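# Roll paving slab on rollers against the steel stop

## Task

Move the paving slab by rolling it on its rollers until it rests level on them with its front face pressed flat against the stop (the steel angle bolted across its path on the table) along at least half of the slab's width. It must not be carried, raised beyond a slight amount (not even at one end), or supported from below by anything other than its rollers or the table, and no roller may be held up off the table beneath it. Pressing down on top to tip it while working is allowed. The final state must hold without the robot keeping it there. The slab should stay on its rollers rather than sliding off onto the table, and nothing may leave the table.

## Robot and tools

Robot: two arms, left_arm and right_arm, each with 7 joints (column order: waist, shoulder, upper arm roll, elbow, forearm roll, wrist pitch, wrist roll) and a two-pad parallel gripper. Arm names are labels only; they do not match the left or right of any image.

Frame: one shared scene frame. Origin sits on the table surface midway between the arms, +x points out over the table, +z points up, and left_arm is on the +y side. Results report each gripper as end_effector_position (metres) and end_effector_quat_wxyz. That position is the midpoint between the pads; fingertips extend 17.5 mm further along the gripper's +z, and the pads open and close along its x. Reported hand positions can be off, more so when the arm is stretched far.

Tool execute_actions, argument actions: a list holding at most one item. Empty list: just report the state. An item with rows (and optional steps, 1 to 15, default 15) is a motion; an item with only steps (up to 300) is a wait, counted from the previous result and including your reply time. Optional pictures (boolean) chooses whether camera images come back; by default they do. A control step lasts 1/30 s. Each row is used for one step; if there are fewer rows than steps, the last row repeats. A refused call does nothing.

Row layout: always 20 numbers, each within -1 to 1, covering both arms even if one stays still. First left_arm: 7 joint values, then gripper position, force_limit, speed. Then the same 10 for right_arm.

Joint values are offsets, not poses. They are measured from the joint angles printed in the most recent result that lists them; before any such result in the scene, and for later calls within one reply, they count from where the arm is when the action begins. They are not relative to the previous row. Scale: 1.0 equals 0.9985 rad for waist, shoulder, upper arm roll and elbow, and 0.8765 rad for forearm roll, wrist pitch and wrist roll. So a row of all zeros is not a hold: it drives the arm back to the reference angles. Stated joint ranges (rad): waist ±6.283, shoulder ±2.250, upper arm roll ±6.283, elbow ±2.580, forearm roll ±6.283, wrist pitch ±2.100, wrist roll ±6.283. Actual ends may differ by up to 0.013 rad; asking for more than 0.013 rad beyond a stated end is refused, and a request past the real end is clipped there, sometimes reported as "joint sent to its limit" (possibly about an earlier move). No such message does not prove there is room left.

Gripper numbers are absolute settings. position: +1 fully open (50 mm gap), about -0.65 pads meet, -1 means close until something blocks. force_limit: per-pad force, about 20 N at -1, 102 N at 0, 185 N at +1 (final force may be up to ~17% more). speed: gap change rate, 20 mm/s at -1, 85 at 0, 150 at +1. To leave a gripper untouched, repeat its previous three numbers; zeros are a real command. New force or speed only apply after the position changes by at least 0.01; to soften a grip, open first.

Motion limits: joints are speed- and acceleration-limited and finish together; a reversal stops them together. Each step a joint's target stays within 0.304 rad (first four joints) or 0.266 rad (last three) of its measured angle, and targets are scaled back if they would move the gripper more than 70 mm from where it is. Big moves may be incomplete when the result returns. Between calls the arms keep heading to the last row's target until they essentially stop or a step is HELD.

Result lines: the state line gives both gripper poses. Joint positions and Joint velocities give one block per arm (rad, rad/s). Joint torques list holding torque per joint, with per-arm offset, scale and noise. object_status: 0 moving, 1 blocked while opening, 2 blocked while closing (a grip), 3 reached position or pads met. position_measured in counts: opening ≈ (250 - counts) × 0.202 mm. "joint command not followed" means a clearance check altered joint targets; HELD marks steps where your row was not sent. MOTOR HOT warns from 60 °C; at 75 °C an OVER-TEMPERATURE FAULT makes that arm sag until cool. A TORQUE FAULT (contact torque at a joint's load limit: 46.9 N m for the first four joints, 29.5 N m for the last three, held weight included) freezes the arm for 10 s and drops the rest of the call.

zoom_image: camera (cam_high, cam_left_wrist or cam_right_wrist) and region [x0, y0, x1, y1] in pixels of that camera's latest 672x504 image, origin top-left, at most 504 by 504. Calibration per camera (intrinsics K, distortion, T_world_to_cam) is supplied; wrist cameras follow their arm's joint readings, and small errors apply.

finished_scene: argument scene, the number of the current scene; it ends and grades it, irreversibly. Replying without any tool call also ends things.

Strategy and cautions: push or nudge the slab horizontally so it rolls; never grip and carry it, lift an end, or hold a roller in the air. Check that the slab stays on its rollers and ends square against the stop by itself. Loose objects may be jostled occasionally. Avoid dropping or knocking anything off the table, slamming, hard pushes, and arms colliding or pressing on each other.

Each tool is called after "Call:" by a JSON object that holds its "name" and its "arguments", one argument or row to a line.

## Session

Call:
{"name": "execute_actions", "arguments": {
  "actions": []
}}

Scene clock: 0.00 s of 4350.00 s.
left_arm: end_effector_position=(+0.6228, +0.5549, +0.1164) position_measured=3 object_status=3 end_effector_quat_wxyz=(+0.147, -0.264, +0.822, +0.484) | right_arm: end_effector_position=(+0.3826, -0.7170, +0.2363) position_measured=3 object_status=3 end_effector_quat_wxyz=(+0.109, +0.852, +0.512, +0.007)
Joint positions: left_arm=[ 0.857  1.311 -1.226  1.372  0.103  0.94   3.721] | right_arm=[ 0.741  0.47  -0.084  1.411  0.083  1.047  1.856]
Joint velocities: left_arm=[ 0.     0.    -0.     0.    -0.001 -0.001 -0.   ] | right_arm=[-0.     0.     0.001  0.    -0.     0.    -0.   ]
Joint torques (N m, as the joint torque sensors report them, + toward a larger angle): no reading
camera_calibration (this result's frames):
cam_left_wrist: T_world_to_cam=[[-0.814671, -0.290346, -0.502006, 0.728863], [-0.578503, 0.346349, 0.738496, 0.108175], [-0.0405502, 0.892043, -0.450127, -0.250522], [0, 0, 0, 1]] pos_world=[0.646205, 0.397633, 0.173239]
cam_right_wrist: T_world_to_cam=[[0.466688, 0.880184, -0.0864779, 0.467121], [0.878219, -0.449634, 0.162975, -0.654425], [0.104564, -0.152005, -0.982833, 0.244383], [0, 0, 0, 1]] pos_world=[0.331175, -0.668257, 0.387238]

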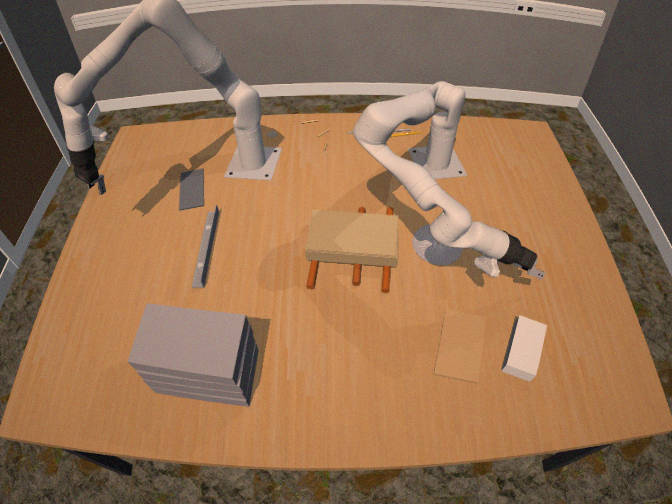

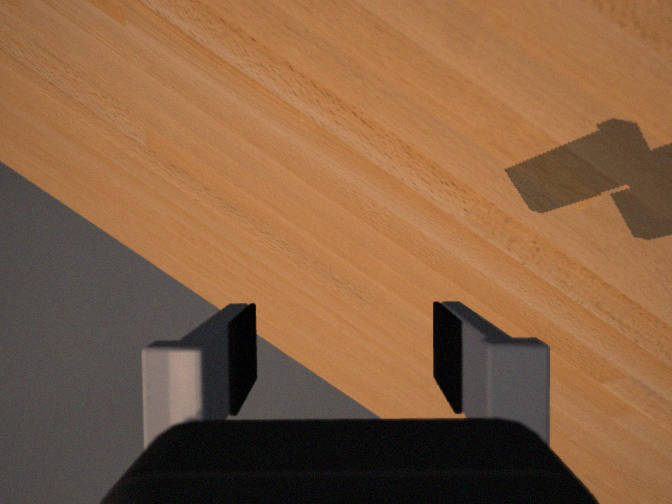

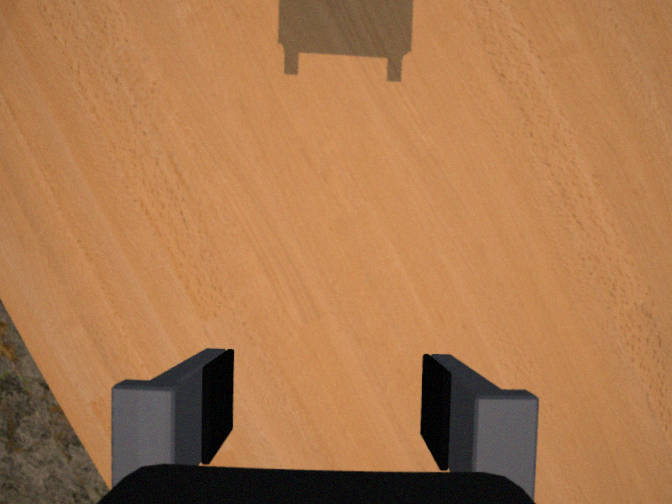

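Call:
{"name": "zoom_image", "arguments": {
  "camera": "cam_high",
  "region": [170, 170, 450, 320]
}}

Region (170, 170, 450, 320) of cam_high's 672x504 image, scaled by 1.800, with more detail than that image has; it fills the top 270 rows of this view, and the rest is white.

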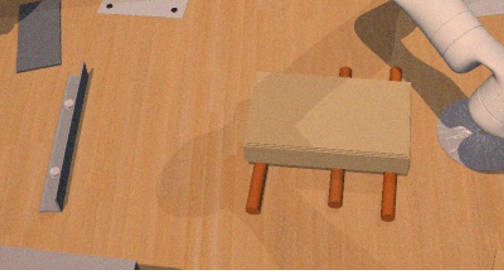

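Call:
{"name": "execute_actions", "arguments": {
  "actions": [
    {"rows":[[-0.068,-0.684,1,0,-0.118,0.043,0.045,1,-0.2,0.5,-1,-0.055,0.084,0.355,-0.095,-0.098,-0.527,1,-0.2,0.5]],"steps":15}
  ],
  "pictures": false
}}

Call:
{"name": "execute_actions", "arguments": {
  "actions": [
    {"steps":25}
  ],
  "pictures": false
}}

Scene clock: 33.33 s of 4350.00 s.
left_arm: end_effector_position=(+0.6398, +0.4260, +0.1240) position_measured=3 object_status=3 end_effector_quat_wxyz=(+0.133, -0.264, +0.911, +0.286) | right_arm: end_effector_position=(+0.4200, -0.5445, +0.1797) position_measured=3 object_status=3 end_effector_quat_wxyz=(+0.032, +0.861, +0.507, +0.012)
Joint positions: left_arm=[ 0.801  0.937 -0.857  1.373  0.02   0.971  3.753] | right_arm=[ 0.411  0.431 -0.024  1.656  0.025  0.986  1.58 ]
Joint velocities: left_arm=[-0.038 -0.82   0.834 -0.002 -0.063  0.023  0.025] | right_arm=[-0.888 -0.051  0.084  0.38  -0.087 -0.088 -0.654]
Joint torques (N m, as the joint torque sensors report them, + toward a larger angle): left_arm=[  0.83 -21.97  -7.21  -6.57  -1.76  -0.37   0.24] | right_arm=[ -0.78 -18.93  -0.16  -8.66  -0.03  -0.25   0.01]
Steps of this call (steps 1 to 90: nothing new was sent; then 29.83 s passed at rest; steps 91 to 105: all 15 steps of this action). Readings (joint positions | what the end effector reports):
91: left_arm=[0.856 1.309 -1.225 1.372 0.103 0.940 3.721] | right_arm=[0.740 0.469 -0.083 1.412 0.083 1.047 1.855] | left_arm position_measured=3 object_status=3 | right_arm position_measured=3 object_status=3
92: left_arm=[0.855 1.302 -1.219 1.373 0.101 0.941 3.722] | right_arm=[0.733 0.468 -0.080 1.417 0.083 1.045 1.851] | left_arm position_measured=3 object_status=3 | right_arm position_measured=3 object_status=3
94: left_arm=[0.847 1.272 -1.193 1.373 0.092 0.944 3.725] | right_arm=[0.703 0.462 -0.072 1.443 0.076 1.037 1.828] | left_arm position_measured=3 object_status=3 | right_arm position_measured=3 object_status=3
98: left_arm=[0.822 1.149 -1.075 1.374 0.055 0.958 3.739] | right_arm=[0.605 0.447 -0.051 1.536 0.052 1.014 1.744] | left_arm position_measured=3 object_status=3 | right_arm position_measured=3 object_status=3
105: the state above

Scene clock: 34.17 s of 4350.00 s.
left_arm: end_effector_position=(+0.5859, +0.0970, +0.1729) position_measured=3 object_status=3 end_effector_quat_wxyz=(+0.108, -0.084, +0.991, +0.013) | right_arm: end_effector_position=(+0.4526, -0.2670, +0.1589) position_measured=3 object_status=3 end_effector_quat_wxyz=(-0.000, +0.729, +0.684, +0.000)
Joint positions: left_arm=[ 0.792  0.63  -0.227  1.372  0.001  0.978  3.76 ] | right_arm=[-0.25   0.415 -0.001  1.765 -0.001  0.961  1.394]
Joint velocities: left_arm=[ 0.015 -0.027  0.121 -0.001  0.001  0.004  0.002] | right_arm=[-0.055 -0.002  0.036  0.002  0.015 -0.    -0.   ]
Joint torques (N m, as the joint torque sensors report them, + toward a larger angle): left_arm=[ -3.68 -21.34  -3.87  -8.86  -1.05  -0.81   0.36] | right_arm=[ -0.3  -17.68  -0.3   -8.03  -0.17  -0.03   0.01]
Steps of this call (steps 1 to 25: the robot went on to your last target). Readings (joint positions | what the end effector reports):
1: left_arm=[0.800 0.909 -0.830 1.373 0.018 0.971 3.754] | right_arm=[0.382 0.430 -0.021 1.669 0.022 0.983 1.559] | left_arm position_measured=3 object_status=3 | right_arm position_measured=3 object_status=3
2: left_arm=[0.799 0.883 -0.803 1.373 0.016 0.972 3.754] | right_arm=[0.351 0.428 -0.018 1.679 0.020 0.981 1.540] | left_arm position_measured=3 object_status=3 | right_arm position_measured=3 object_status=3
4: left_arm=[0.797 0.836 -0.750 1.372 0.013 0.973 3.755] | right_arm=[0.289 0.426 -0.014 1.698 0.015 0.976 1.508] | left_arm position_measured=3 object_status=3 | right_arm position_measured=3 object_status=3
8: left_arm=[0.794 0.766 -0.641 1.372 0.008 0.975 3.757] | right_arm=[0.163 0.422 -0.008 1.725 0.009 0.970 1.462] | left_arm position_measured=3 object_status=3 | right_arm position_measured=3 object_status=3
25: the state above

Call:
{"name": "execute_actions", "arguments": {
  "actions": [
    {"rows":[[-0.003,-0.002,0.227,0.164,0,0,0,1,-0.2,0.5,-0.067,0,0,0,0,0,0,1,-0.2,0.5]],"steps":15}
  ]
}}

Scene clock: 35.80 s of 4350.00 s.
left_arm: end_effector_position=(+0.4522, +0.0371, +0.1181) position_measured=3 object_status=3 end_effector_quat_wxyz=(-0.002, +0.002, +1.000, -0.001) | right_arm: end_effector_position=(+0.4501, -0.2403, +0.1589) position_measured=3 object_status=3 end_effector_quat_wxyz=(-0.000, +0.706, +0.708, +0.000)
Joint positions: left_arm=[0.791 0.63  0.003 1.535 0.002 0.979 3.76 ] | right_arm=[-0.317  0.415 -0.001  1.765 -0.001  0.961  1.394]
Joint velocities: left_arm=[ 0.002 -0.003  0.017  0.019 -0.008 -0.009  0.   ] | right_arm=[-0.005 -0.    -0.     0.     0.     0.    -0.   ]
Joint torques (N m, as the joint torque sensors report them, + toward a larger angle): left_arm=[ -2.44 -21.99  -2.    -9.8   -0.87  -0.65   0.12] | right_arm=[  0.22 -17.44   0.03  -7.7    0.09   0.     0.05]
Steps of this call (steps 1 to 30: the robot went on to your last target; steps 31 to 34: nothing new was sent; steps 35 to 49: all 15 steps of this action). Readings (joint positions | what the end effector reports):
35: left_arm=[0.789 0.628 -0.226 1.373 -0.000 0.978 3.760] | right_arm=[-0.259 0.415 0.000 1.765 0.000 0.961 1.394] | left_arm position_measured=3 object_status=3 | right_arm position_measured=3 object_status=3
36: left_arm=[0.788 0.627 -0.222 1.377 -0.001 0.977 3.760] | right_arm=[-0.266 0.415 0.002 1.765 0.001 0.961 1.394] | left_arm position_measured=3 object_status=3 | right_arm position_measured=3 object_status=3
38: left_arm=[0.787 0.626 -0.198 1.396 -0.001 0.977 3.760] | right_arm=[-0.294 0.415 0.002 1.765 0.001 0.961 1.394] | left_arm position_measured=3 object_status=3 | right_arm position_measured=3 object_status=3
42: left_arm=[0.787 0.627 -0.104 1.461 0.000 0.977 3.760] | right_arm=[-0.314 0.415 -0.004 1.765 -0.001 0.961 1.394] | left_arm position_measured=3 object_status=3 | right_arm position_measured=3 object_status=3
49: the state above
camera_calibration (this result's frames):
cam_left_wrist: T_world_to_cam=[[-1, -0.000486884, -0.0000062871, 0.454116], [-0.0004866, 0.99878, 0.0493834, -0.0166897], [-0.0000177646, 0.0493834, -0.99878, 0.282943], [0, 0, 0, 1]] pos_world=[0.454113, 0.0029178, 0.283425]
cam_right_wrist: T_world_to_cam=[[-0.0118984, 0.999795, 0.016401, 0.237198], [0.999473, 0.012387, -0.0300205, -0.399592], [-0.0302175, 0.0160352, -0.999415, 0.33737], [0, 0, 0, 1]] pos_world=[0.412398, -0.237609, 0.321286]

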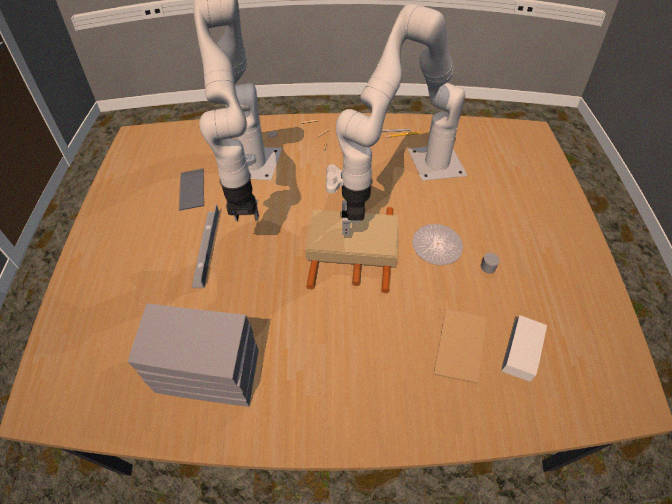

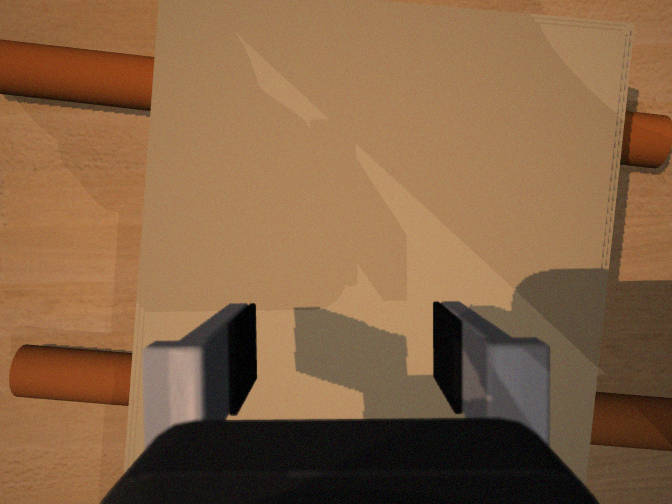

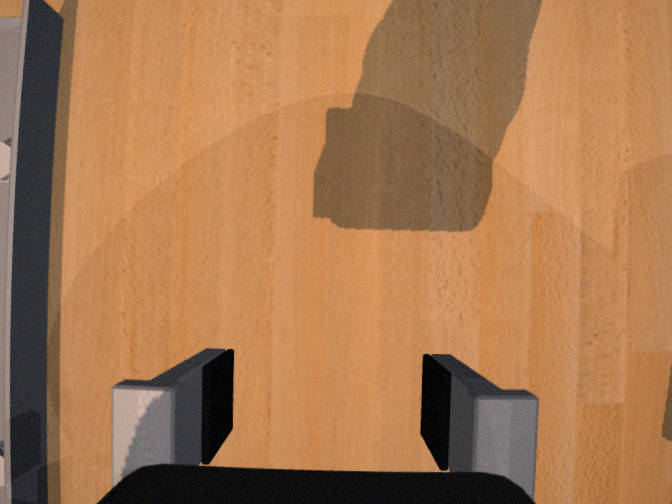

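Call:
{"name": "execute_actions", "arguments": {
  "actions": [
    {"rows":[[-0.029,0.002,-0.003,0.091,-0.002,-0.11,-0.127,1,-0.2,0.5,0,0,0,0,0,0,0,1,-0.2,0.5]],"steps":13}
  ],
  "pictures": false
}}

Scene clock: 41.33 s of 4350.00 s.
left_arm: end_effector_position=(+0.4473, +0.0590, +0.0940) position_measured=3 object_status=3 end_effector_quat_wxyz=(+0.001, +0.043, +0.999, -0.001) | right_arm: end_effector_position=(+0.4501, -0.2403, +0.1589) position_measured=3 object_status=3 end_effector_quat_wxyz=(-0.000, +0.706, +0.708, +0.000)
Joint positions: left_arm=[ 0.763  0.632 -0.     1.626  0.001  0.882  3.649] | right_arm=[-0.317  0.415 -0.001  1.765 -0.001  0.961  1.394]
Joint velocities: left_arm=[-0.004 -0.003  0.001  0.001  0.     0.001 -0.002] | right_arm=[ 0.     0.    -0.    -0.     0.    -0.001 -0.   ]
Joint torques (N m, as the joint torque sensors report them, + toward a larger angle): left_arm=[  0.13 -20.65   0.44  -7.32   0.05  -0.38  -0.03] | right_arm=[ -0.14 -17.22   0.05  -7.78  -0.08  -0.05   0.09]
Steps of this call (steps 1 to 15: the robot went on to your last target; steps 16 to 90: nothing new was sent; then 2.10 s passed at rest; steps 91 to 103: all 13 steps of this action). Readings (joint positions | what the end effector reports):
91: left_arm=[0.788 0.628 0.000 1.536 0.001 0.977 3.759] | right_arm=[-0.317 0.415 -0.002 1.765 -0.001 0.961 1.394] | left_arm position_measured=3 object_status=3 | right_arm position_measured=3 object_status=3
92: left_arm=[0.786 0.628 0.001 1.542 0.001 0.971 3.753] | right_arm=[-0.317 0.415 -0.002 1.765 -0.001 0.961 1.394] | left_arm position_measured=3 object_status=3 | right_arm position_measured=3 object_status=3
94: left_arm=[0.778 0.628 0.001 1.568 0.001 0.943 3.721] | right_arm=[-0.317 0.415 -0.001 1.765 -0.001 0.961 1.394] | left_arm position_measured=3 object_status=3 | right_arm position_measured=3 object_status=3
98: left_arm=[0.764 0.632 -0.002 1.623 0.000 0.886 3.652] | right_arm=[-0.317 0.415 -0.001 1.765 -0.001 0.961 1.394] | left_arm position_measured=3 object_status=3 | right_arm position_measured=3 object_status=3
103: the state above

Call:
{"name": "execute_actions", "arguments": {
  "actions": [
    {"rows":[[0,0.012,0,0.0085,0,-0.023,0,1,-0.2,0.5,0,0,0,0,0,0,0,1,-0.2,0.5],[0,0.012,0,0.0085,0,-0.023,0,1,-0.2,0.5,0,0,0,0,0,0,0,1,-0.2,0.5],[0,0.012,0,0.0085,0,-0.023,0,1,-0.2,0.5,0,0,0,0,0,0,0,1,-0.2,0.5],[0,0.012,0,0.0085,0,-0.023,0,1,-0.2,0.5,0,0,0,0,0,0,0,1,-0.2,0.5],[0,0.024,0,0.017,0,-0.047,0,1,-0.2,0.5,0,0,0,0,0,0,0,1,-0.2,0.5]],"steps":12}
  ],
  "pictures": false
}}

Scene clock: 43.77 s of 4350.00 s.
left_arm: end_effector_position=(+0.4475, +0.0553, +0.0844) position_measured=3 object_status=3 end_effector_quat_wxyz=(+0.004, +0.044, +0.999, -0.005) | right_arm: end_effector_position=(+0.4501, -0.2403, +0.1589) position_measured=3 object_status=3 end_effector_quat_wxyz=(-0.000, +0.706, +0.708, +0.000)
Joint positions: left_arm=[0.764 0.645 0.003 1.64  0.003 0.844 3.649] | right_arm=[-0.317  0.415 -0.001  1.765 -0.001  0.961  1.394]
Joint velocities: left_arm=[ 0.002 -0.001 -0.004  0.002 -0.003  0.001 -0.001] | right_arm=[0.    0.    0.    0.001 0.    0.    0.   ]
Joint torques (N m, as the joint torque sensors report them, + toward a larger angle): left_arm=[ -1.66 -11.9   -1.33  -5.57  -1.4   -1.79   0.23] | right_arm=[ -0.2  -17.47  -0.46  -7.68  -0.26  -0.06  -0.01]
Steps of this call (steps 1 to 15: the robot went on to your last target; steps 16 to 61: nothing new was sent; steps 62 to 73: all 12 steps of this action). Readings (joint positions | what the end effector reports):
62: left_arm=[0.762 0.633 -0.000 1.626 0.001 0.881 3.649] | right_arm=[-0.317 0.415 -0.001 1.765 -0.001 0.961 1.394] | left_arm position_measured=3 object_status=3 | right_arm position_measured=3 object_status=3
63: left_arm=[0.763 0.638 -0.000 1.629 0.001 0.874 3.649] | right_arm=[-0.317 0.415 -0.001 1.765 -0.001 0.961 1.394] | left_arm position_measured=3 object_status=3 | right_arm position_measured=3 object_status=3
65: left_arm=[0.763 0.643 -0.000 1.634 0.001 0.864 3.649] | right_arm=[-0.317 0.415 -0.001 1.765 -0.001 0.961 1.394] | left_arm position_measured=3 object_status=3 | right_arm position_measured=3 object_status=3
69: left_arm=[0.763 0.645 0.001 1.639 0.002 0.848 3.649] | right_arm=[-0.317 0.415 -0.001 1.765 -0.001 0.961 1.394] | left_arm position_measured=3 object_status=3 | right_arm position_measured=3 object_status=3
73: the state above

Call:
{"name": "execute_actions", "arguments": {
  "actions": [
    {"rows":[[0.016,0.021,-0.003,-0.018,-0.003,0.010,0.019,1,-0.2,0.5,0,0,0,0,0,0,0,1,-0.2,0.5],[0.016,0.021,-0.003,-0.018,-0.003,0.010,0.019,1,-0.2,0.5,0,0,0,0,0,0,0,1,-0.2,0.5],[0.016,0.021,-0.003,-0.018,-0.003,0.010,0.019,1,-0.2,0.5,0,0,0,0,0,0,0,1,-0.2,0.5],[0.033,0.032,-0.003,-0.040,-0.003,0.023,0.039,1,-0.2,0.5,0,0,0,0,0,0,0,1,-0.2,0.5],[0.033,0.032,-0.003,-0.040,-0.003,0.023,0.039,1,-0.2,0.5,0,0,0,0,0,0,0,1,-0.2,0.5],[0.033,0.032,-0.003,-0.040,-0.003,0.023,0.039,1,-0.2,0.5,0,0,0,0,0,0,0,1,-0.2,0.5],[0.050,0.042,-0.003,-0.061,-0.003,0.036,0.058,1,-0.2,0.5,0,0,0,0,0,0,0,1,-0.2,0.5],[0.050,0.042,-0.003,-0.061,-0.003,0.036,0.058,1,-0.2,0.5,0,0,0,0,0,0,0,1,-0.2,0.5],[0.050,0.042,-0.003,-0.061,-0.003,0.036,0.058,1,-0.2,0.5,0,0,0,0,0,0,0,1,-0.2,0.5],[0.066,0.0525,-0.003,-0.083,-0.003,0.049,0.078,1,-0.2,0.5,0,0,0,0,0,0,0,1,-0.2,0.5]],"steps":15}
  ]
}}

Scene clock: 48.30 s of 4350.00 s.
left_arm: end_effector_position=(+0.4433, +0.0147, +0.0844) position_measured=3 object_status=3 end_effector_quat_wxyz=(+0.003, +0.044, +0.999, -0.006) | right_arm: end_effector_position=(+0.4501, -0.2403, +0.1589) position_measured=3 object_status=3 end_effector_quat_wxyz=(-0.000, +0.706, +0.708, +0.000)
Joint positions: left_arm=[0.831 0.686 0.005 1.555 0.004 0.888 3.717] | right_arm=[-0.317  0.415 -0.001  1.765 -0.001  0.961  1.394]
Joint velocities: left_arm=[ 0.022  0.012 -0.001 -0.023  0.001  0.011  0.004] | right_arm=[-0.    -0.     0.001 -0.     0.    -0.     0.   ]
Joint torques (N m, as the joint torque sensors report them, + toward a larger angle): left_arm=[ -2.83 -14.68  -2.97  -4.2   -1.9   -1.03  -0.08] | right_arm=[ -0.1  -17.25   0.24  -8.08  -0.26   0.14   0.16]
Steps of this call (steps 1 to 15: the robot went on to your last target; steps 16 to 90: nothing new was sent; then 1.03 s passed at rest; steps 91 to 105: all 15 steps of this action). Readings (joint positions | what the end effector reports):
91: left_arm=[0.766 0.646 0.002 1.639 0.002 0.846 3.649] | right_arm=[-0.317 0.415 -0.001 1.765 -0.001 0.961 1.394] | left_arm position_measured=3 object_status=3 | right_arm position_measured=3 object_status=3
92: left_arm=[0.771 0.648 -0.000 1.634 0.001 0.850 3.653] | right_arm=[-0.317 0.415 -0.001 1.765 -0.001 0.961 1.394] | left_arm position_measured=3 object_status=3 | right_arm position_measured=3 object_status=3
94: left_arm=[0.781 0.654 -0.000 1.621 0.001 0.858 3.664] | right_arm=[-0.317 0.415 -0.001 1.765 -0.001 0.961 1.394] | left_arm position_measured=3 object_status=3 | right_arm position_measured=3 object_status=3
98: left_arm=[0.805 0.669 0.002 1.591 0.002 0.873 3.688] | right_arm=[-0.317 0.415 -0.001 1.765 -0.001 0.961 1.394] | left_arm position_measured=3 object_status=3 | right_arm position_measured=3 object_status=3
105: the state above
camera_calibration (this result's frames):
cam_left_wrist: T_world_to_cam=[[-0.99653, 0.0826176, -0.0100854, 0.443327], [0.0821614, 0.995839, 0.0394217, -0.028409], [0.0133003, 0.0384563, -0.999172, 0.244651], [0, 0, 0, 1]] pos_world=[0.440869, -0.0177442, 0.25004]
cam_right_wrist: T_world_to_cam=[[-0.0119026, 0.999795, 0.0164018, 0.237197], [0.999473, 0.0123911, -0.0300116, -0.399597], [-0.0302087, 0.016036, -0.999415, 0.337366], [0, 0, 0, 1]] pos_world=[0.412401, -0.237607, 0.321286]

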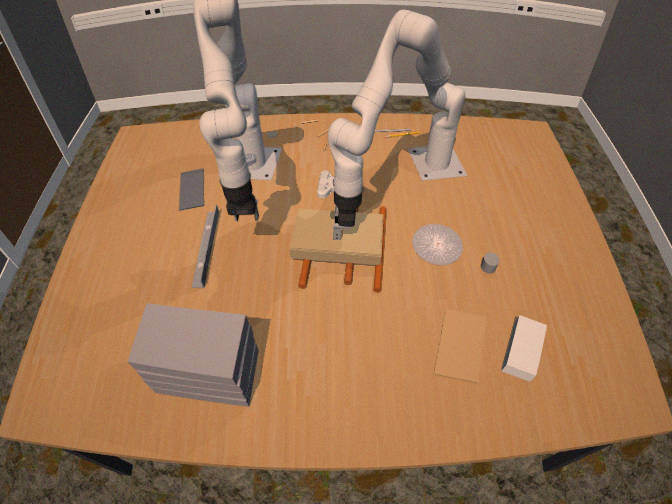

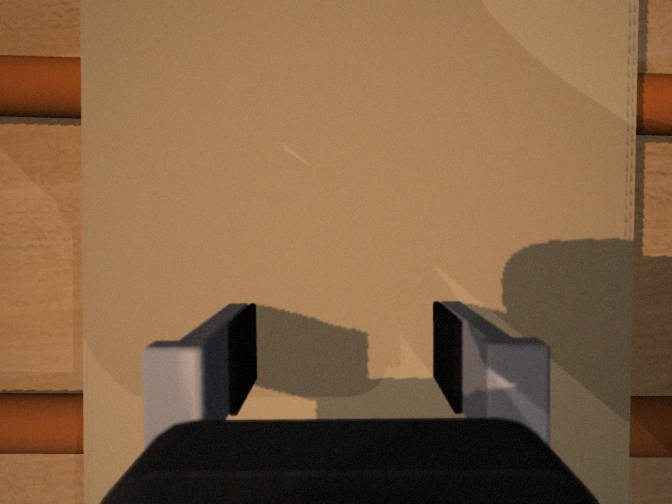

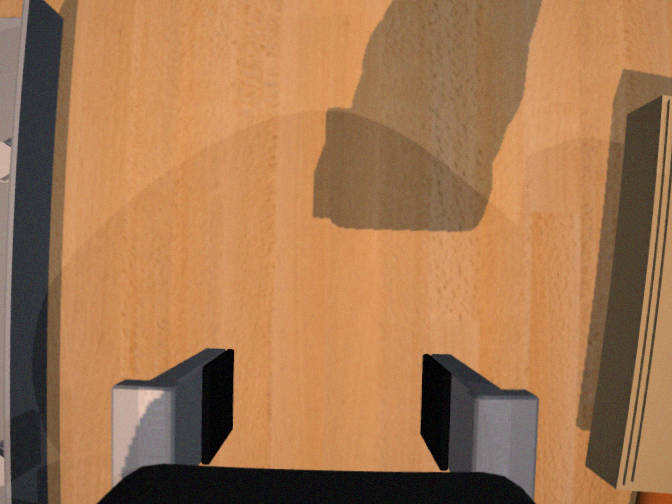

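Call:
{"name": "execute_actions", "arguments": {
  "actions": [
    {"rows":[[0.020,0.028,-0.005,-0.033,-0.004,0.021,0.024,1,-0.2,0.5,0,0,0,0,0,0,0,1,-0.2,0.5],[0.020,0.028,-0.005,-0.033,-0.004,0.021,0.024,1,-0.2,0.5,0,0,0,0,0,0,0,1,-0.2,0.5],[0.020,0.028,-0.005,-0.033,-0.004,0.021,0.024,1,-0.2,0.5,0,0,0,0,0,0,0,1,-0.2,0.5],[0.041,0.044,-0.005,-0.067,-0.004,0.041,0.047,1,-0.2,0.5,0,0,0,0,0,0,0,1,-0.2,0.5],[0.041,0.044,-0.005,-0.067,-0.004,0.041,0.047,1,-0.2,0.5,0,0,0,0,0,0,0,1,-0.2,0.5],[0.041,0.044,-0.005,-0.067,-0.004,0.041,0.047,1,-0.2,0.5,0,0,0,0,0,0,0,1,-0.2,0.5],[0.061,0.060,-0.005,-0.102,-0.004,0.062,0.071,1,-0.2,0.5,0,0,0,0,0,0,0,1,-0.2,0.5],[0.061,0.060,-0.005,-0.102,-0.004,0.062,0.071,1,-0.2,0.5,0,0,0,0,0,0,0,1,-0.2,0.5],[0.061,0.060,-0.005,-0.102,-0.004,0.062,0.071,1,-0.2,0.5,0,0,0,0,0,0,0,1,-0.2,0.5],[0.082,0.077,-0.005,-0.136,-0.004,0.082,0.094,1,-0.2,0.5,0,0,0,0,0,0,0,1,-0.2,0.5],[0.082,0.077,-0.005,-0.136,-0.004,0.082,0.094,1,-0.2,0.5,0,0,0,0,0,0,0,1,-0.2,0.5],[0.082,0.077,-0.005,-0.136,-0.004,0.082,0.094,1,-0.2,0.5,0,0,0,0,0,0,0,1,-0.2,0.5],[0.102,0.093,-0.005,-0.171,-0.004,0.103,0.118,1,-0.2,0.5,0,0,0,0,0,0,0,1,-0.2,0.5]],"steps":15}
  ],
  "pictures": false
}}

Call:
{"name": "execute_actions", "arguments": {
  "actions": [
    {"steps":8}
  ]
}}

Scene clock: 56.00 s of 4350.00 s.
left_arm: end_effector_position=(+0.4378, -0.0456, +0.0844) position_measured=3 object_status=3 end_effector_quat_wxyz=(+0.002, +0.044, +0.999, -0.004) | right_arm: end_effector_position=(+0.4501, -0.2403, +0.1589) position_measured=3 object_status=3 end_effector_quat_wxyz=(-0.000, +0.706, +0.708, +0.000)
Joint positions: left_arm=[0.926 0.761 0.002 1.398 0.003 0.974 3.811] | right_arm=[-0.317  0.415 -0.001  1.765 -0.001  0.961  1.394]
Joint velocities: left_arm=[ 0.165  0.145  0.013 -0.312  0.012  0.141  0.204] | right_arm=[-0.001  0.     0.     0.     0.    -0.    -0.   ]
Joint torques (N m, as the joint torque sensors report them, + toward a larger angle): left_arm=[ -2.7  -16.5   -2.01  -6.72  -1.21  -1.48   0.2 ] | right_arm=[  0.27 -17.55   0.03  -8.06   0.     0.01   0.09]
Steps of this call (steps 1 to 15: the robot went on to your last target; steps 16 to 90: nothing new was sent; then 4.20 s passed at rest; steps 91 to 105: all 15 steps of this action). Readings (joint positions | what the end effector reports):
91: left_arm=[0.833 0.687 0.002 1.553 0.002 0.892 3.718] | right_arm=[-0.317 0.415 -0.001 1.765 -0.001 0.961 1.394] | left_arm position_measured=3 object_status=3 | right_arm position_measured=3 object_status=3
92: left_arm=[0.837 0.690 0.001 1.548 0.001 0.897 3.720] | right_arm=[-0.317 0.415 -0.001 1.765 -0.001 0.961 1.394] | left_arm position_measured=3 object_status=3 | right_arm position_measured=3 object_status=3
94: left_arm=[0.849 0.699 -0.000 1.528 0.001 0.910 3.733] | right_arm=[-0.317 0.415 -0.001 1.765 -0.001 0.961 1.394] | left_arm position_measured=3 object_status=3 | right_arm position_measured=3 object_status=3
98: left_arm=[0.879 0.723 0.003 1.479 0.003 0.932 3.762] | right_arm=[-0.317 0.415 -0.001 1.765 -0.001 0.961 1.394] | left_arm position_measured=3 object_status=3 | right_arm position_measured=3 object_status=3
105: the state above

Scene clock: 56.27 s of 4350.00 s.
left_arm: end_effector_position=(+0.4381, -0.0520, +0.0844) position_measured=3 object_status=3 end_effector_quat_wxyz=(+0.003, +0.044, +0.999, -0.005) | right_arm: end_effector_position=(+0.4501, -0.2403, +0.1589) position_measured=3 object_status=3 end_effector_quat_wxyz=(-0.000, +0.706, +0.708, +0.000)
Joint positions: left_arm=[0.934 0.769 0.002 1.381 0.003 0.98  3.821] | right_arm=[-0.317  0.415 -0.001  1.765 -0.001  0.961  1.394]
Joint velocities: left_arm=[-0.002 -0.003 -0.011  0.004 -0.006  0.015 -0.002] | right_arm=[-0. -0. -0. -0.  0.  0.  0.]
Joint torques (N m, as the joint torque sensors report them, + toward a larger angle): left_arm=[ -0.76 -15.41  -0.59  -5.72  -0.97  -1.2    0.16] | right_arm=[ -0.18 -17.36  -0.01  -7.99  -0.19   0.09   0.25]
Steps of this call (steps 1 to 8: the robot went on to your last target). Readings (joint positions | what the end effector reports):
1: left_arm=[0.931 0.765 0.003 1.389 0.004 0.977 3.817] | right_arm=[-0.317 0.415 -0.001 1.765 -0.001 0.961 1.394] | left_arm position_measured=3 object_status=3 | right_arm position_measured=3 object_status=3
2: left_arm=[0.933 0.767 0.004 1.384 0.004 0.978 3.820] | right_arm=[-0.317 0.415 -0.001 1.765 -0.001 0.961 1.394] | left_arm position_measured=3 object_status=3 | right_arm position_measured=3 object_status=3
4: left_arm=[0.934 0.769 0.004 1.381 0.004 0.978 3.821] | right_arm=[-0.317 0.415 -0.001 1.765 -0.001 0.961 1.394] | left_arm position_measured=3 object_status=3 | right_arm position_measured=3 object_status=3
8: the state above
camera_calibration (this result's frames):
cam_left_wrist: T_world_to_cam=[[-0.996617, 0.0815554, -0.0101595, 0.443671], [0.0810737, 0.995858, 0.0411541, 0.0388072], [0.0134738, 0.0401912, -0.999101, 0.24734], [0, 0, 0, 1]] pos_world=[0.435691, -0.0847711, 0.250028]
cam_right_wrist: T_world_to_cam=[[-0.0119027, 0.999795, 0.016402, 0.237197], [0.999473, 0.0123912, -0.0300087, -0.3996], [-0.0302058, 0.0160362, -0.999415, 0.337365], [0, 0, 0, 1]] pos_world=[0.412403, -0.237607, 0.321286]

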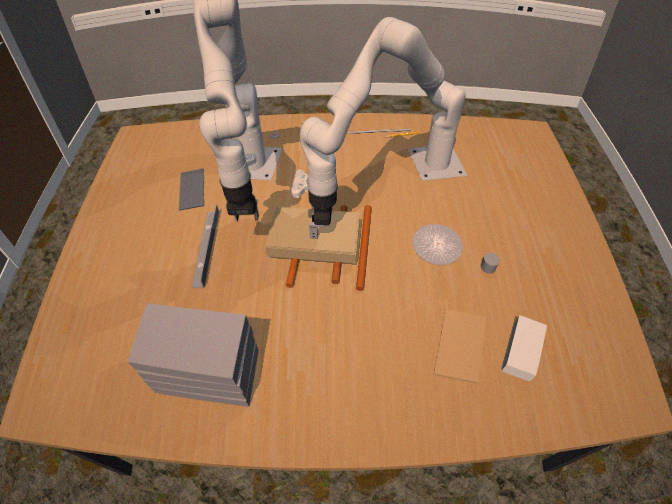

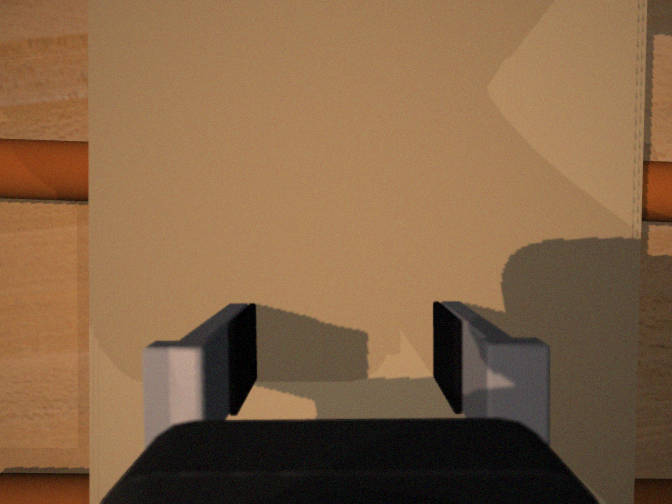

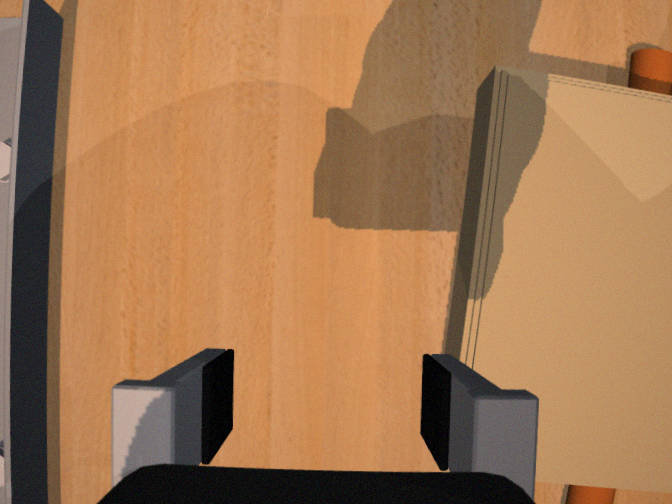

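Call:
{"name": "execute_actions", "arguments": {
  "actions": [
    {"rows":[[0.012,0.023,0,-0.025,0,0.015,0.014,1,-0.2,0.5,0,0,0,0,0,0,0,1,-0.2,0.5],[0.012,0.023,0,-0.025,0,0.015,0.014,1,-0.2,0.5,0,0,0,0,0,0,0,1,-0.2,0.5],[0.012,0.023,0,-0.025,0,0.015,0.014,1,-0.2,0.5,0,0,0,0,0,0,0,1,-0.2,0.5],[0.024,0.036,0,-0.052,0,0.032,0.028,1,-0.2,0.5,0,0,0,0,0,0,0,1,-0.2,0.5],[0.024,0.036,0,-0.052,0,0.032,0.028,1,-0.2,0.5,0,0,0,0,0,0,0,1,-0.2,0.5],[0.024,0.036,0,-0.052,0,0.032,0.028,1,-0.2,0.5,0,0,0,0,0,0,0,1,-0.2,0.5],[0.036,0.049,0,-0.080,0,0.049,0.042,1,-0.2,0.5,0,0,0,0,0,0,0,1,-0.2,0.5],[0.036,0.049,0,-0.080,0,0.049,0.042,1,-0.2,0.5,0,0,0,0,0,0,0,1,-0.2,0.5],[0.036,0.049,0,-0.080,0,0.049,0.042,1,-0.2,0.5,0,0,0,0,0,0,0,1,-0.2,0.5],[0.048,0.062,0,-0.108,0,0.066,0.056,1,-0.2,0.5,0,0,0,0,0,0,0,1,-0.2,0.5]],"steps":15}
  ]
}}

Scene clock: 63.63 s of 4350.00 s.
left_arm: end_effector_position=(+0.4334, -0.0903, +0.0845) position_measured=3 object_status=3 end_effector_quat_wxyz=(+0.002, +0.044, +0.999, -0.008) | right_arm: end_effector_position=(+0.4501, -0.2403, +0.1589) position_measured=3 object_status=3 end_effector_quat_wxyz=(-0.000, +0.706, +0.708, +0.000)
Joint positions: left_arm=[0.983 0.821 0.005 1.27  0.005 1.037 3.87 ] | right_arm=[-0.317  0.415 -0.001  1.765 -0.001  0.961  1.394]
Joint velocities: left_arm=[ 0.015  0.015 -0.001 -0.03   0.006  0.002  0.005] | right_arm=[-0.     0.     0.001  0.     0.     0.     0.   ]
Joint torques (N m, as the joint torque sensors report them, + toward a larger angle): left_arm=[ -1.53 -18.94  -1.57  -5.17  -1.38   0.34   0.01] | right_arm=[ -0.05 -17.34   0.13  -7.95  -0.15  -0.07   0.13]
Steps of this call (steps 1 to 30: the robot went on to your last target; steps 31 to 90: nothing new was sent; then 3.87 s passed at rest; steps 91 to 105: all 15 steps of this action). Readings (joint positions | what the end effector reports):
91: left_arm=[0.935 0.770 0.002 1.380 0.002 0.981 3.821] | right_arm=[-0.317 0.415 -0.001 1.765 -0.001 0.961 1.394] | left_arm position_measured=3 object_status=3 | right_arm position_measured=3 object_status=3
92: left_arm=[0.938 0.772 0.001 1.374 0.002 0.986 3.823] | right_arm=[-0.317 0.415 -0.001 1.765 -0.001 0.961 1.394] | left_arm position_measured=3 object_status=3 | right_arm position_measured=3 object_status=3
94: left_arm=[0.946 0.780 0.001 1.357 0.002 0.996 3.831] | right_arm=[-0.317 0.415 -0.001 1.765 -0.001 0.961 1.394] | left_arm position_measured=3 object_status=3 | right_arm position_measured=3 object_status=3
98: left_arm=[0.963 0.799 0.004 1.318 0.004 1.013 3.848] | right_arm=[-0.317 0.415 -0.001 1.765 -0.001 0.961 1.394] | left_arm position_measured=3 object_status=3 | right_arm position_measured=3 object_status=3
105: the state above
camera_calibration (this result's frames):
cam_left_wrist: T_world_to_cam=[[-0.996631, 0.0816831, -0.0073407, 0.441885], [0.081366, 0.996024, 0.0362869, 0.0776323], [0.0102755, 0.0355673, -0.999314, 0.250006], [0, 0, 0, 1]] pos_world=[0.43151, -0.12231, 0.250261]
cam_right_wrist: T_world_to_cam=[[-0.0119026, 0.999795, 0.0164023, 0.237197], [0.999473, 0.0123911, -0.0300058, -0.399602], [-0.0302029, 0.0160365, -0.999415, 0.337364], [0, 0, 0, 1]] pos_world=[0.412404, -0.237607, 0.321286]

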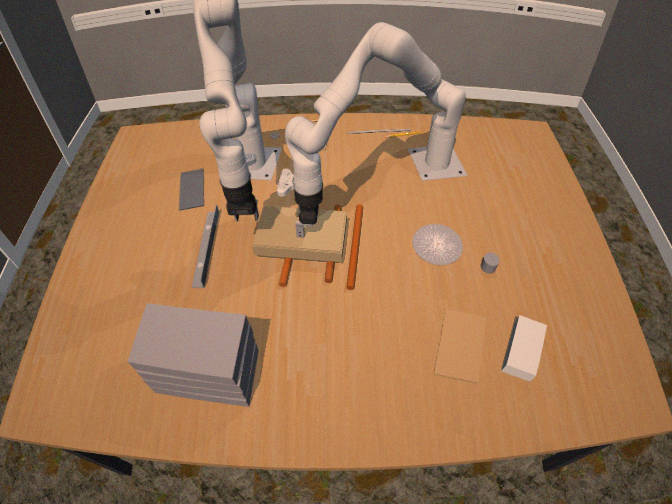

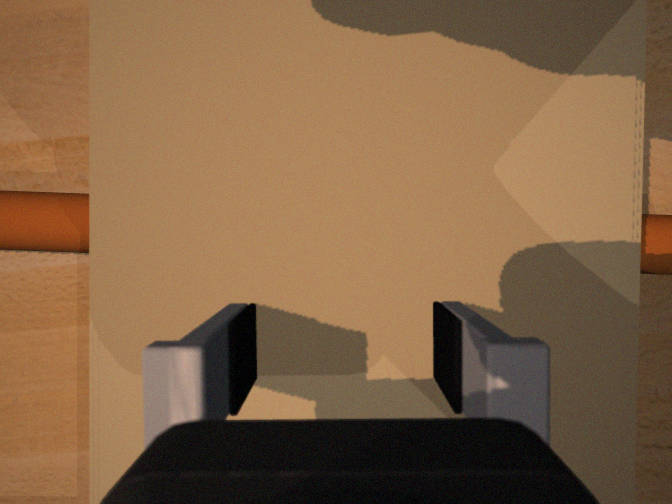

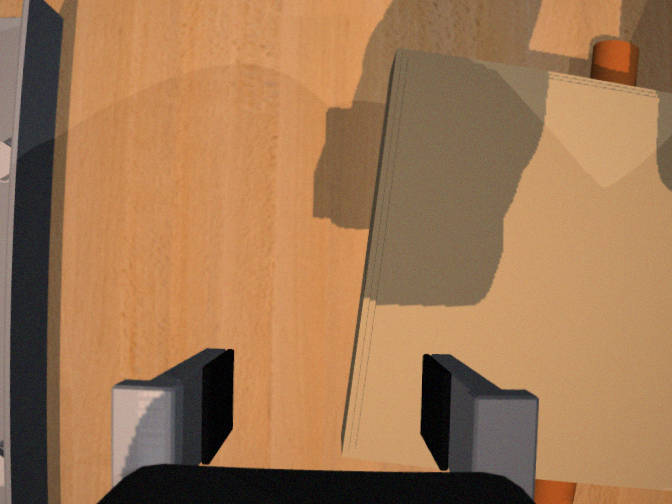

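Call:
{"name": "execute_actions", "arguments": {
  "actions": []
}}

Call:
{"name": "zoom_image", "arguments": {
  "camera": "cam_high",
  "region": [230, 180, 410, 310]
}}

Scene clock: 66.63 s of 4350.00 s.
left_arm: end_effector_position=(+0.4335, -0.0895, +0.0844) position_measured=3 object_status=3 end_effector_quat_wxyz=(+0.002, +0.044, +0.999, -0.006) | right_arm: end_effector_position=(+0.4501, -0.2403, +0.1589) position_measured=3 object_status=3 end_effector_quat_wxyz=(-0.000, +0.706, +0.708, +0.000)
Joint positions: left_arm=[0.984 0.822 0.004 1.27  0.004 1.04  3.87 ] | right_arm=[-0.317  0.415 -0.001  1.765 -0.001  0.961  1.394]
Joint velocities: left_arm=[ 0.     0.     0.     0.001 -0.001  0.     0.   ] | right_arm=[-0.001  0.    -0.001 -0.    -0.     0.    -0.   ]
Joint torques (N m, as the joint torque sensors report them, + toward a larger angle): left_arm=[ -0.93 -17.55  -0.99  -6.23  -0.85  -1.06   0.  ] | right_arm=[ -0.46 -17.26   0.08  -8.32  -0.15   0.08   0.07]
Steps of this call (steps 1 to 15: the robot went on to your last target; steps 16 to 90: nothing new was sent). Readings (joint positions | what the end effector reports):
1: left_arm=[0.983 0.822 0.005 1.270 0.005 1.037 3.870] | right_arm=[-0.317 0.415 -0.001 1.765 -0.001 0.961 1.394] | left_arm position_measured=3 object_status=3 | right_arm position_measured=3 object_status=3
2: left_arm=[0.984 0.822 0.005 1.269 0.005 1.038 3.870] | right_arm=[-0.317 0.415 -0.001 1.765 -0.001 0.961 1.394] | left_arm position_measured=3 object_status=3 | right_arm position_measured=3 object_status=3
4: left_arm=[0.984 0.822 0.004 1.269 0.004 1.039 3.870] | right_arm=[-0.317 0.415 -0.001 1.765 -0.001 0.961 1.394] | left_arm position_measured=3 object_status=3 | right_arm position_measured=3 object_status=3
8: left_arm=[0.984 0.822 0.004 1.270 0.004 1.040 3.870] | right_arm=[-0.317 0.415 -0.001 1.765 -0.001 0.961 1.394] | left_arm position_measured=3 object_status=3 | right_arm position_measured=3 object_status=3
90: the state above
All arms were judged still, so your last target was given up. Only a new action makes them travel on or press farther. Fingers that are still opening or closing keep moving.
camera_calibration (this result's frames):
cam_left_wrist: T_world_to_cam=[[-0.996592, 0.0821821, -0.00703937, 0.441906], [0.0818459, 0.995874, 0.0392058, 0.076348], [0.0102323, 0.0384961, -0.999206, 0.250173], [0, 0, 0, 1]] pos_world=[0.431592, -0.12198, 0.250092]
cam_right_wrist: T_world_to_cam=[[-0.0119026, 0.999795, 0.0164025, 0.237197], [0.999473, 0.0123911, -0.0300056, -0.399602], [-0.0302027, 0.0160367, -0.999415, 0.337364], [0, 0, 0, 1]] pos_world=[0.412404, -0.237607, 0.321286]

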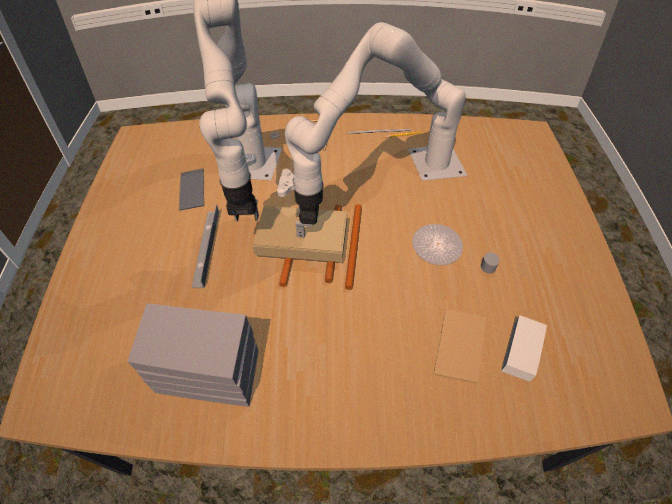

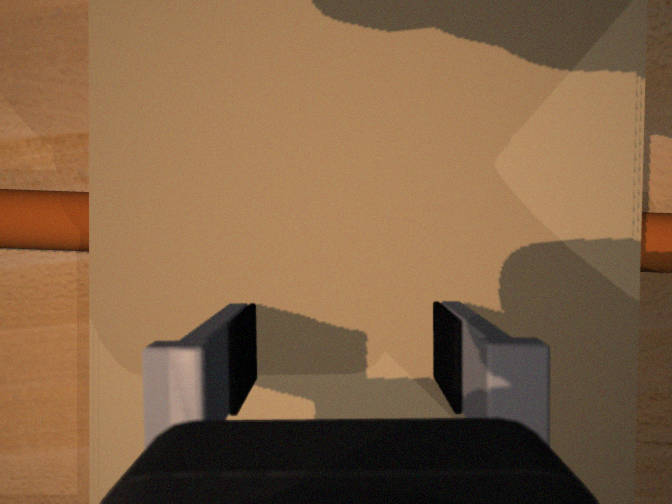

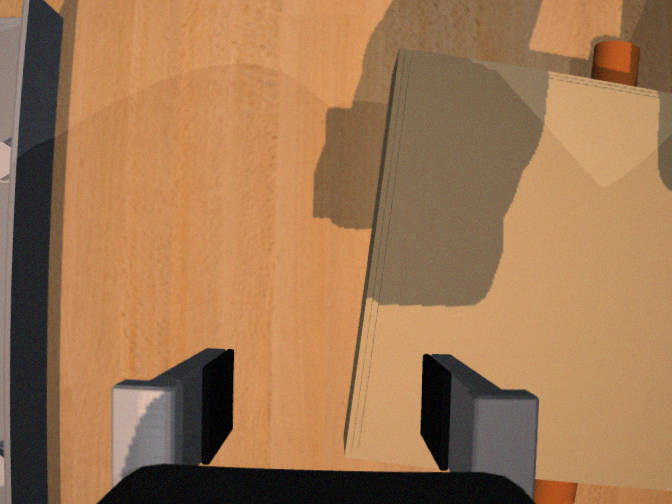

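Region (230, 180, 410, 310) of cam_high's 672x504 image, scaled by 2.800, with more detail than that image has.

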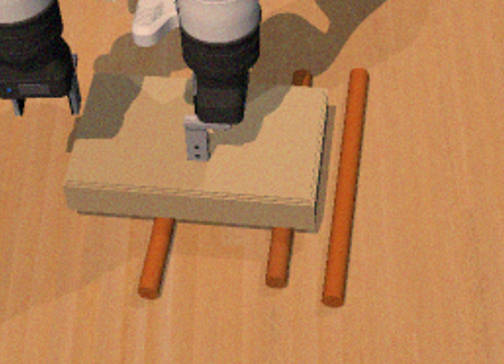

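Call:
{"name": "execute_actions", "arguments": {
  "actions": [
    {"rows":[[0,-0.07,0,0,0,0.08,0,1,-0.2,0.5,0,0,0,0,0,0,0,1,-0.2,0.5],[0,-0.07,0,0,0,0.08,0,1,-0.2,0.5,0,0,0,0,0,0,0,1,-0.2,0.5],[0,-0.07,0,0,0,0.08,0,1,-0.2,0.5,0,0,0,0,0,0,0,1,-0.2,0.5],[0,-0.07,0,0,0,0.08,0,1,-0.2,0.5,0,0,0,0,0,0,0,1,-0.2,0.5],[0,-0.07,0,0,0,0.08,0,1,-0.2,0.5,0,0,0,0,0,0,0,1,-0.2,0.5],[0,-0.07,0,0,0,0.08,0,1,-0.2,0.5,0,0,0,0,0,0,0,1,-0.2,0.5],[-0.51,-0.536,-0.004,0.659,-0.004,-0.129,-0.58,1,-0.2,0.5,0,0,0,0,0,0,0,1,-0.2,0.5]],"steps":15}
  ],
  "pictures": false
}}

Call:
{"name": "execute_actions", "arguments": {
  "actions": [
    {"steps":22}
  ]
}}

Scene clock: 75.37 s of 4350.00 s.
left_arm: end_effector_position=(+0.4741, -0.0050, +0.1789) position_measured=3 object_status=3 end_effector_quat_wxyz=(+0.043, +0.030, +0.998, -0.034) | right_arm: end_effector_position=(+0.4501, -0.2403, +0.1589) position_measured=3 object_status=3 end_effector_quat_wxyz=(-0.000, +0.706, +0.708, +0.000)
Joint positions: left_arm=[0.827 0.58  0.003 1.419 0.003 1.033 3.741] | right_arm=[-0.317  0.415 -0.001  1.765 -0.001  0.961  1.394]
Joint velocities: left_arm=[-0.734 -0.728 -0.003  0.719 -0.    -0.297 -0.634] | right_arm=[-0.001 -0.     0.    -0.    -0.    -0.001 -0.   ]
Joint torques (N m, as the joint torque sensors report them, + toward a larger angle): left_arm=[  0.74 -21.93   1.03  -8.55   0.    -0.34   0.08] | right_arm=[ -0.39 -17.14  -0.05  -8.07  -0.02  -0.09   0.16]
Steps of this call (steps 1 to 90: nothing new was sent; then 5.23 s passed at rest; steps 91 to 105: all 15 steps of this action). Readings (joint positions | what the end effector reports):
91: left_arm=[0.984 0.821 0.004 1.270 0.004 1.040 3.870] | right_arm=[-0.317 0.415 -0.001 1.765 -0.001 0.961 1.394] | left_arm position_measured=3 object_status=3 | right_arm position_measured=3 object_status=3
92: left_arm=[0.984 0.817 0.003 1.271 0.004 1.044 3.870] | right_arm=[-0.317 0.415 -0.001 1.765 -0.001 0.961 1.394] | left_arm position_measured=3 object_status=3 | right_arm position_measured=3 object_status=3
94: left_arm=[0.983 0.792 0.003 1.273 0.003 1.067 3.870] | right_arm=[-0.317 0.415 -0.001 1.765 -0.001 0.961 1.394] | left_arm position_measured=3 object_status=3 | right_arm position_measured=3 object_status=3
98: left_arm=[0.977 0.741 0.006 1.276 0.005 1.105 3.866] | right_arm=[-0.317 0.415 -0.001 1.765 -0.001 0.961 1.394] | left_arm position_measured=3 object_status=3 | right_arm position_measured=3 object_status=3
105: the state above

Scene clock: 76.10 s of 4350.00 s.
left_arm: end_effector_position=(+0.3986, +0.2186, +0.1677) position_measured=3 object_status=3 end_effector_quat_wxyz=(-0.001, +0.045, +0.999, +0.000) | right_arm: end_effector_position=(+0.4501, -0.2403, +0.1589) position_measured=3 object_status=3 end_effector_quat_wxyz=(-0.000, +0.706, +0.708, +0.000)
Joint positions: left_arm=[ 0.478  0.29  -0.001  1.927  0.001  0.927  3.361] | right_arm=[-0.317  0.415 -0.001  1.765 -0.001  0.961  1.394]
Joint velocities: left_arm=[-0.031 -0.028  0.013  0.014  0.006 -0.014 -0.003] | right_arm=[ 0.  0.  0.  0. -0.  0.  0.]
Joint torques (N m, as the joint torque sensors report them, + toward a larger angle): left_arm=[  0.   -14.53  -0.01  -8.24  -0.3   -0.26   0.25] | right_arm=[ -0.23 -17.22   0.14  -7.83   0.07   0.11   0.05]
Steps of this call (steps 1 to 22: the robot went on to your last target). Readings (joint positions | what the end effector reports):
1: left_arm=[0.803 0.556 0.003 1.443 0.003 1.024 3.720] | right_arm=[-0.317 0.415 -0.001 1.765 -0.001 0.961 1.394] | left_arm position_measured=3 object_status=3 | right_arm position_measured=3 object_status=3
2: left_arm=[0.778 0.532 0.003 1.467 0.003 1.015 3.698] | right_arm=[-0.317 0.415 -0.001 1.765 -0.001 0.961 1.394] | left_arm position_measured=3 object_status=3 | right_arm position_measured=3 object_status=3
4: left_arm=[0.727 0.490 0.003 1.517 0.003 0.999 3.654] | right_arm=[-0.317 0.415 -0.001 1.765 -0.001 0.961 1.394] | left_arm position_measured=3 object_status=3 | right_arm position_measured=3 object_status=3
8: left_arm=[0.639 0.419 -0.000 1.628 0.001 0.973 3.558] | right_arm=[-0.317 0.415 -0.001 1.765 -0.001 0.961 1.394] | left_arm position_measured=3 object_status=3 | right_arm position_measured=3 object_status=3
22: the state above
camera_calibration (this result's frames):
cam_left_wrist: T_world_to_cam=[[-0.996468, 0.0839627, -0.00094509, 0.380951], [0.083803, 0.995152, 0.0514695, -0.23352], [0.00526203, 0.0512086, -0.998674, 0.321035], [0, 0, 0, 1]] pos_world=[0.397486, 0.183963, 0.332988]
cam_right_wrist: T_world_to_cam=[[-0.0119028, 0.999795, 0.0164028, 0.237197], [0.999473, 0.0123912, -0.0300027, -0.399604], [-0.0301998, 0.0160371, -0.999415, 0.337363], [0, 0, 0, 1]] pos_world=[0.412405, -0.237607, 0.321286]

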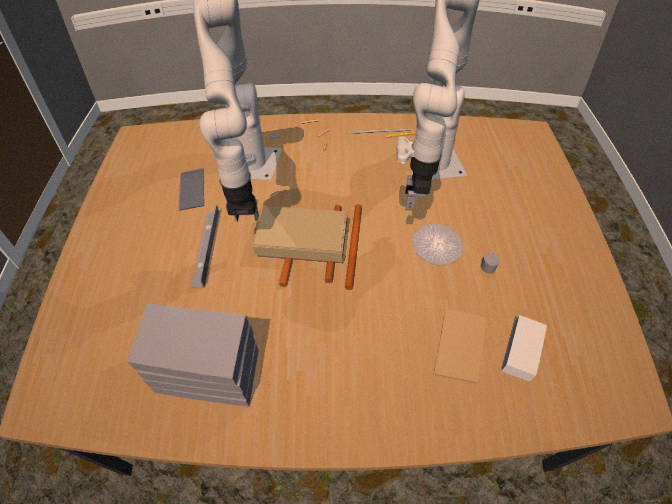

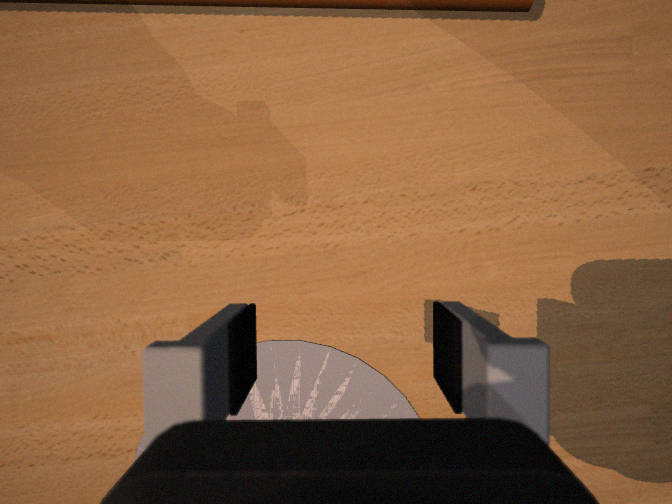

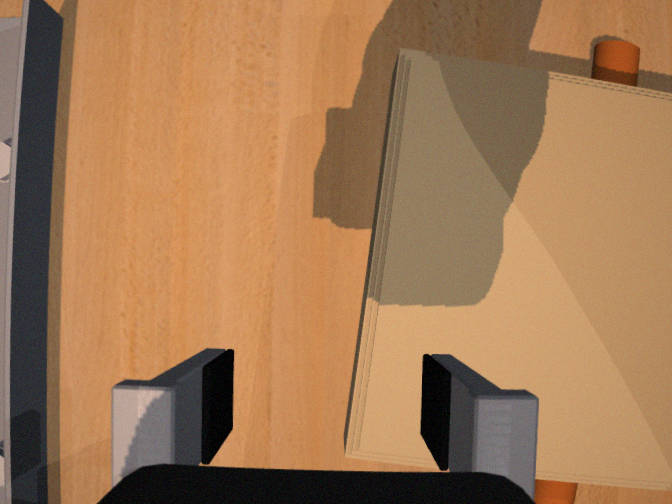

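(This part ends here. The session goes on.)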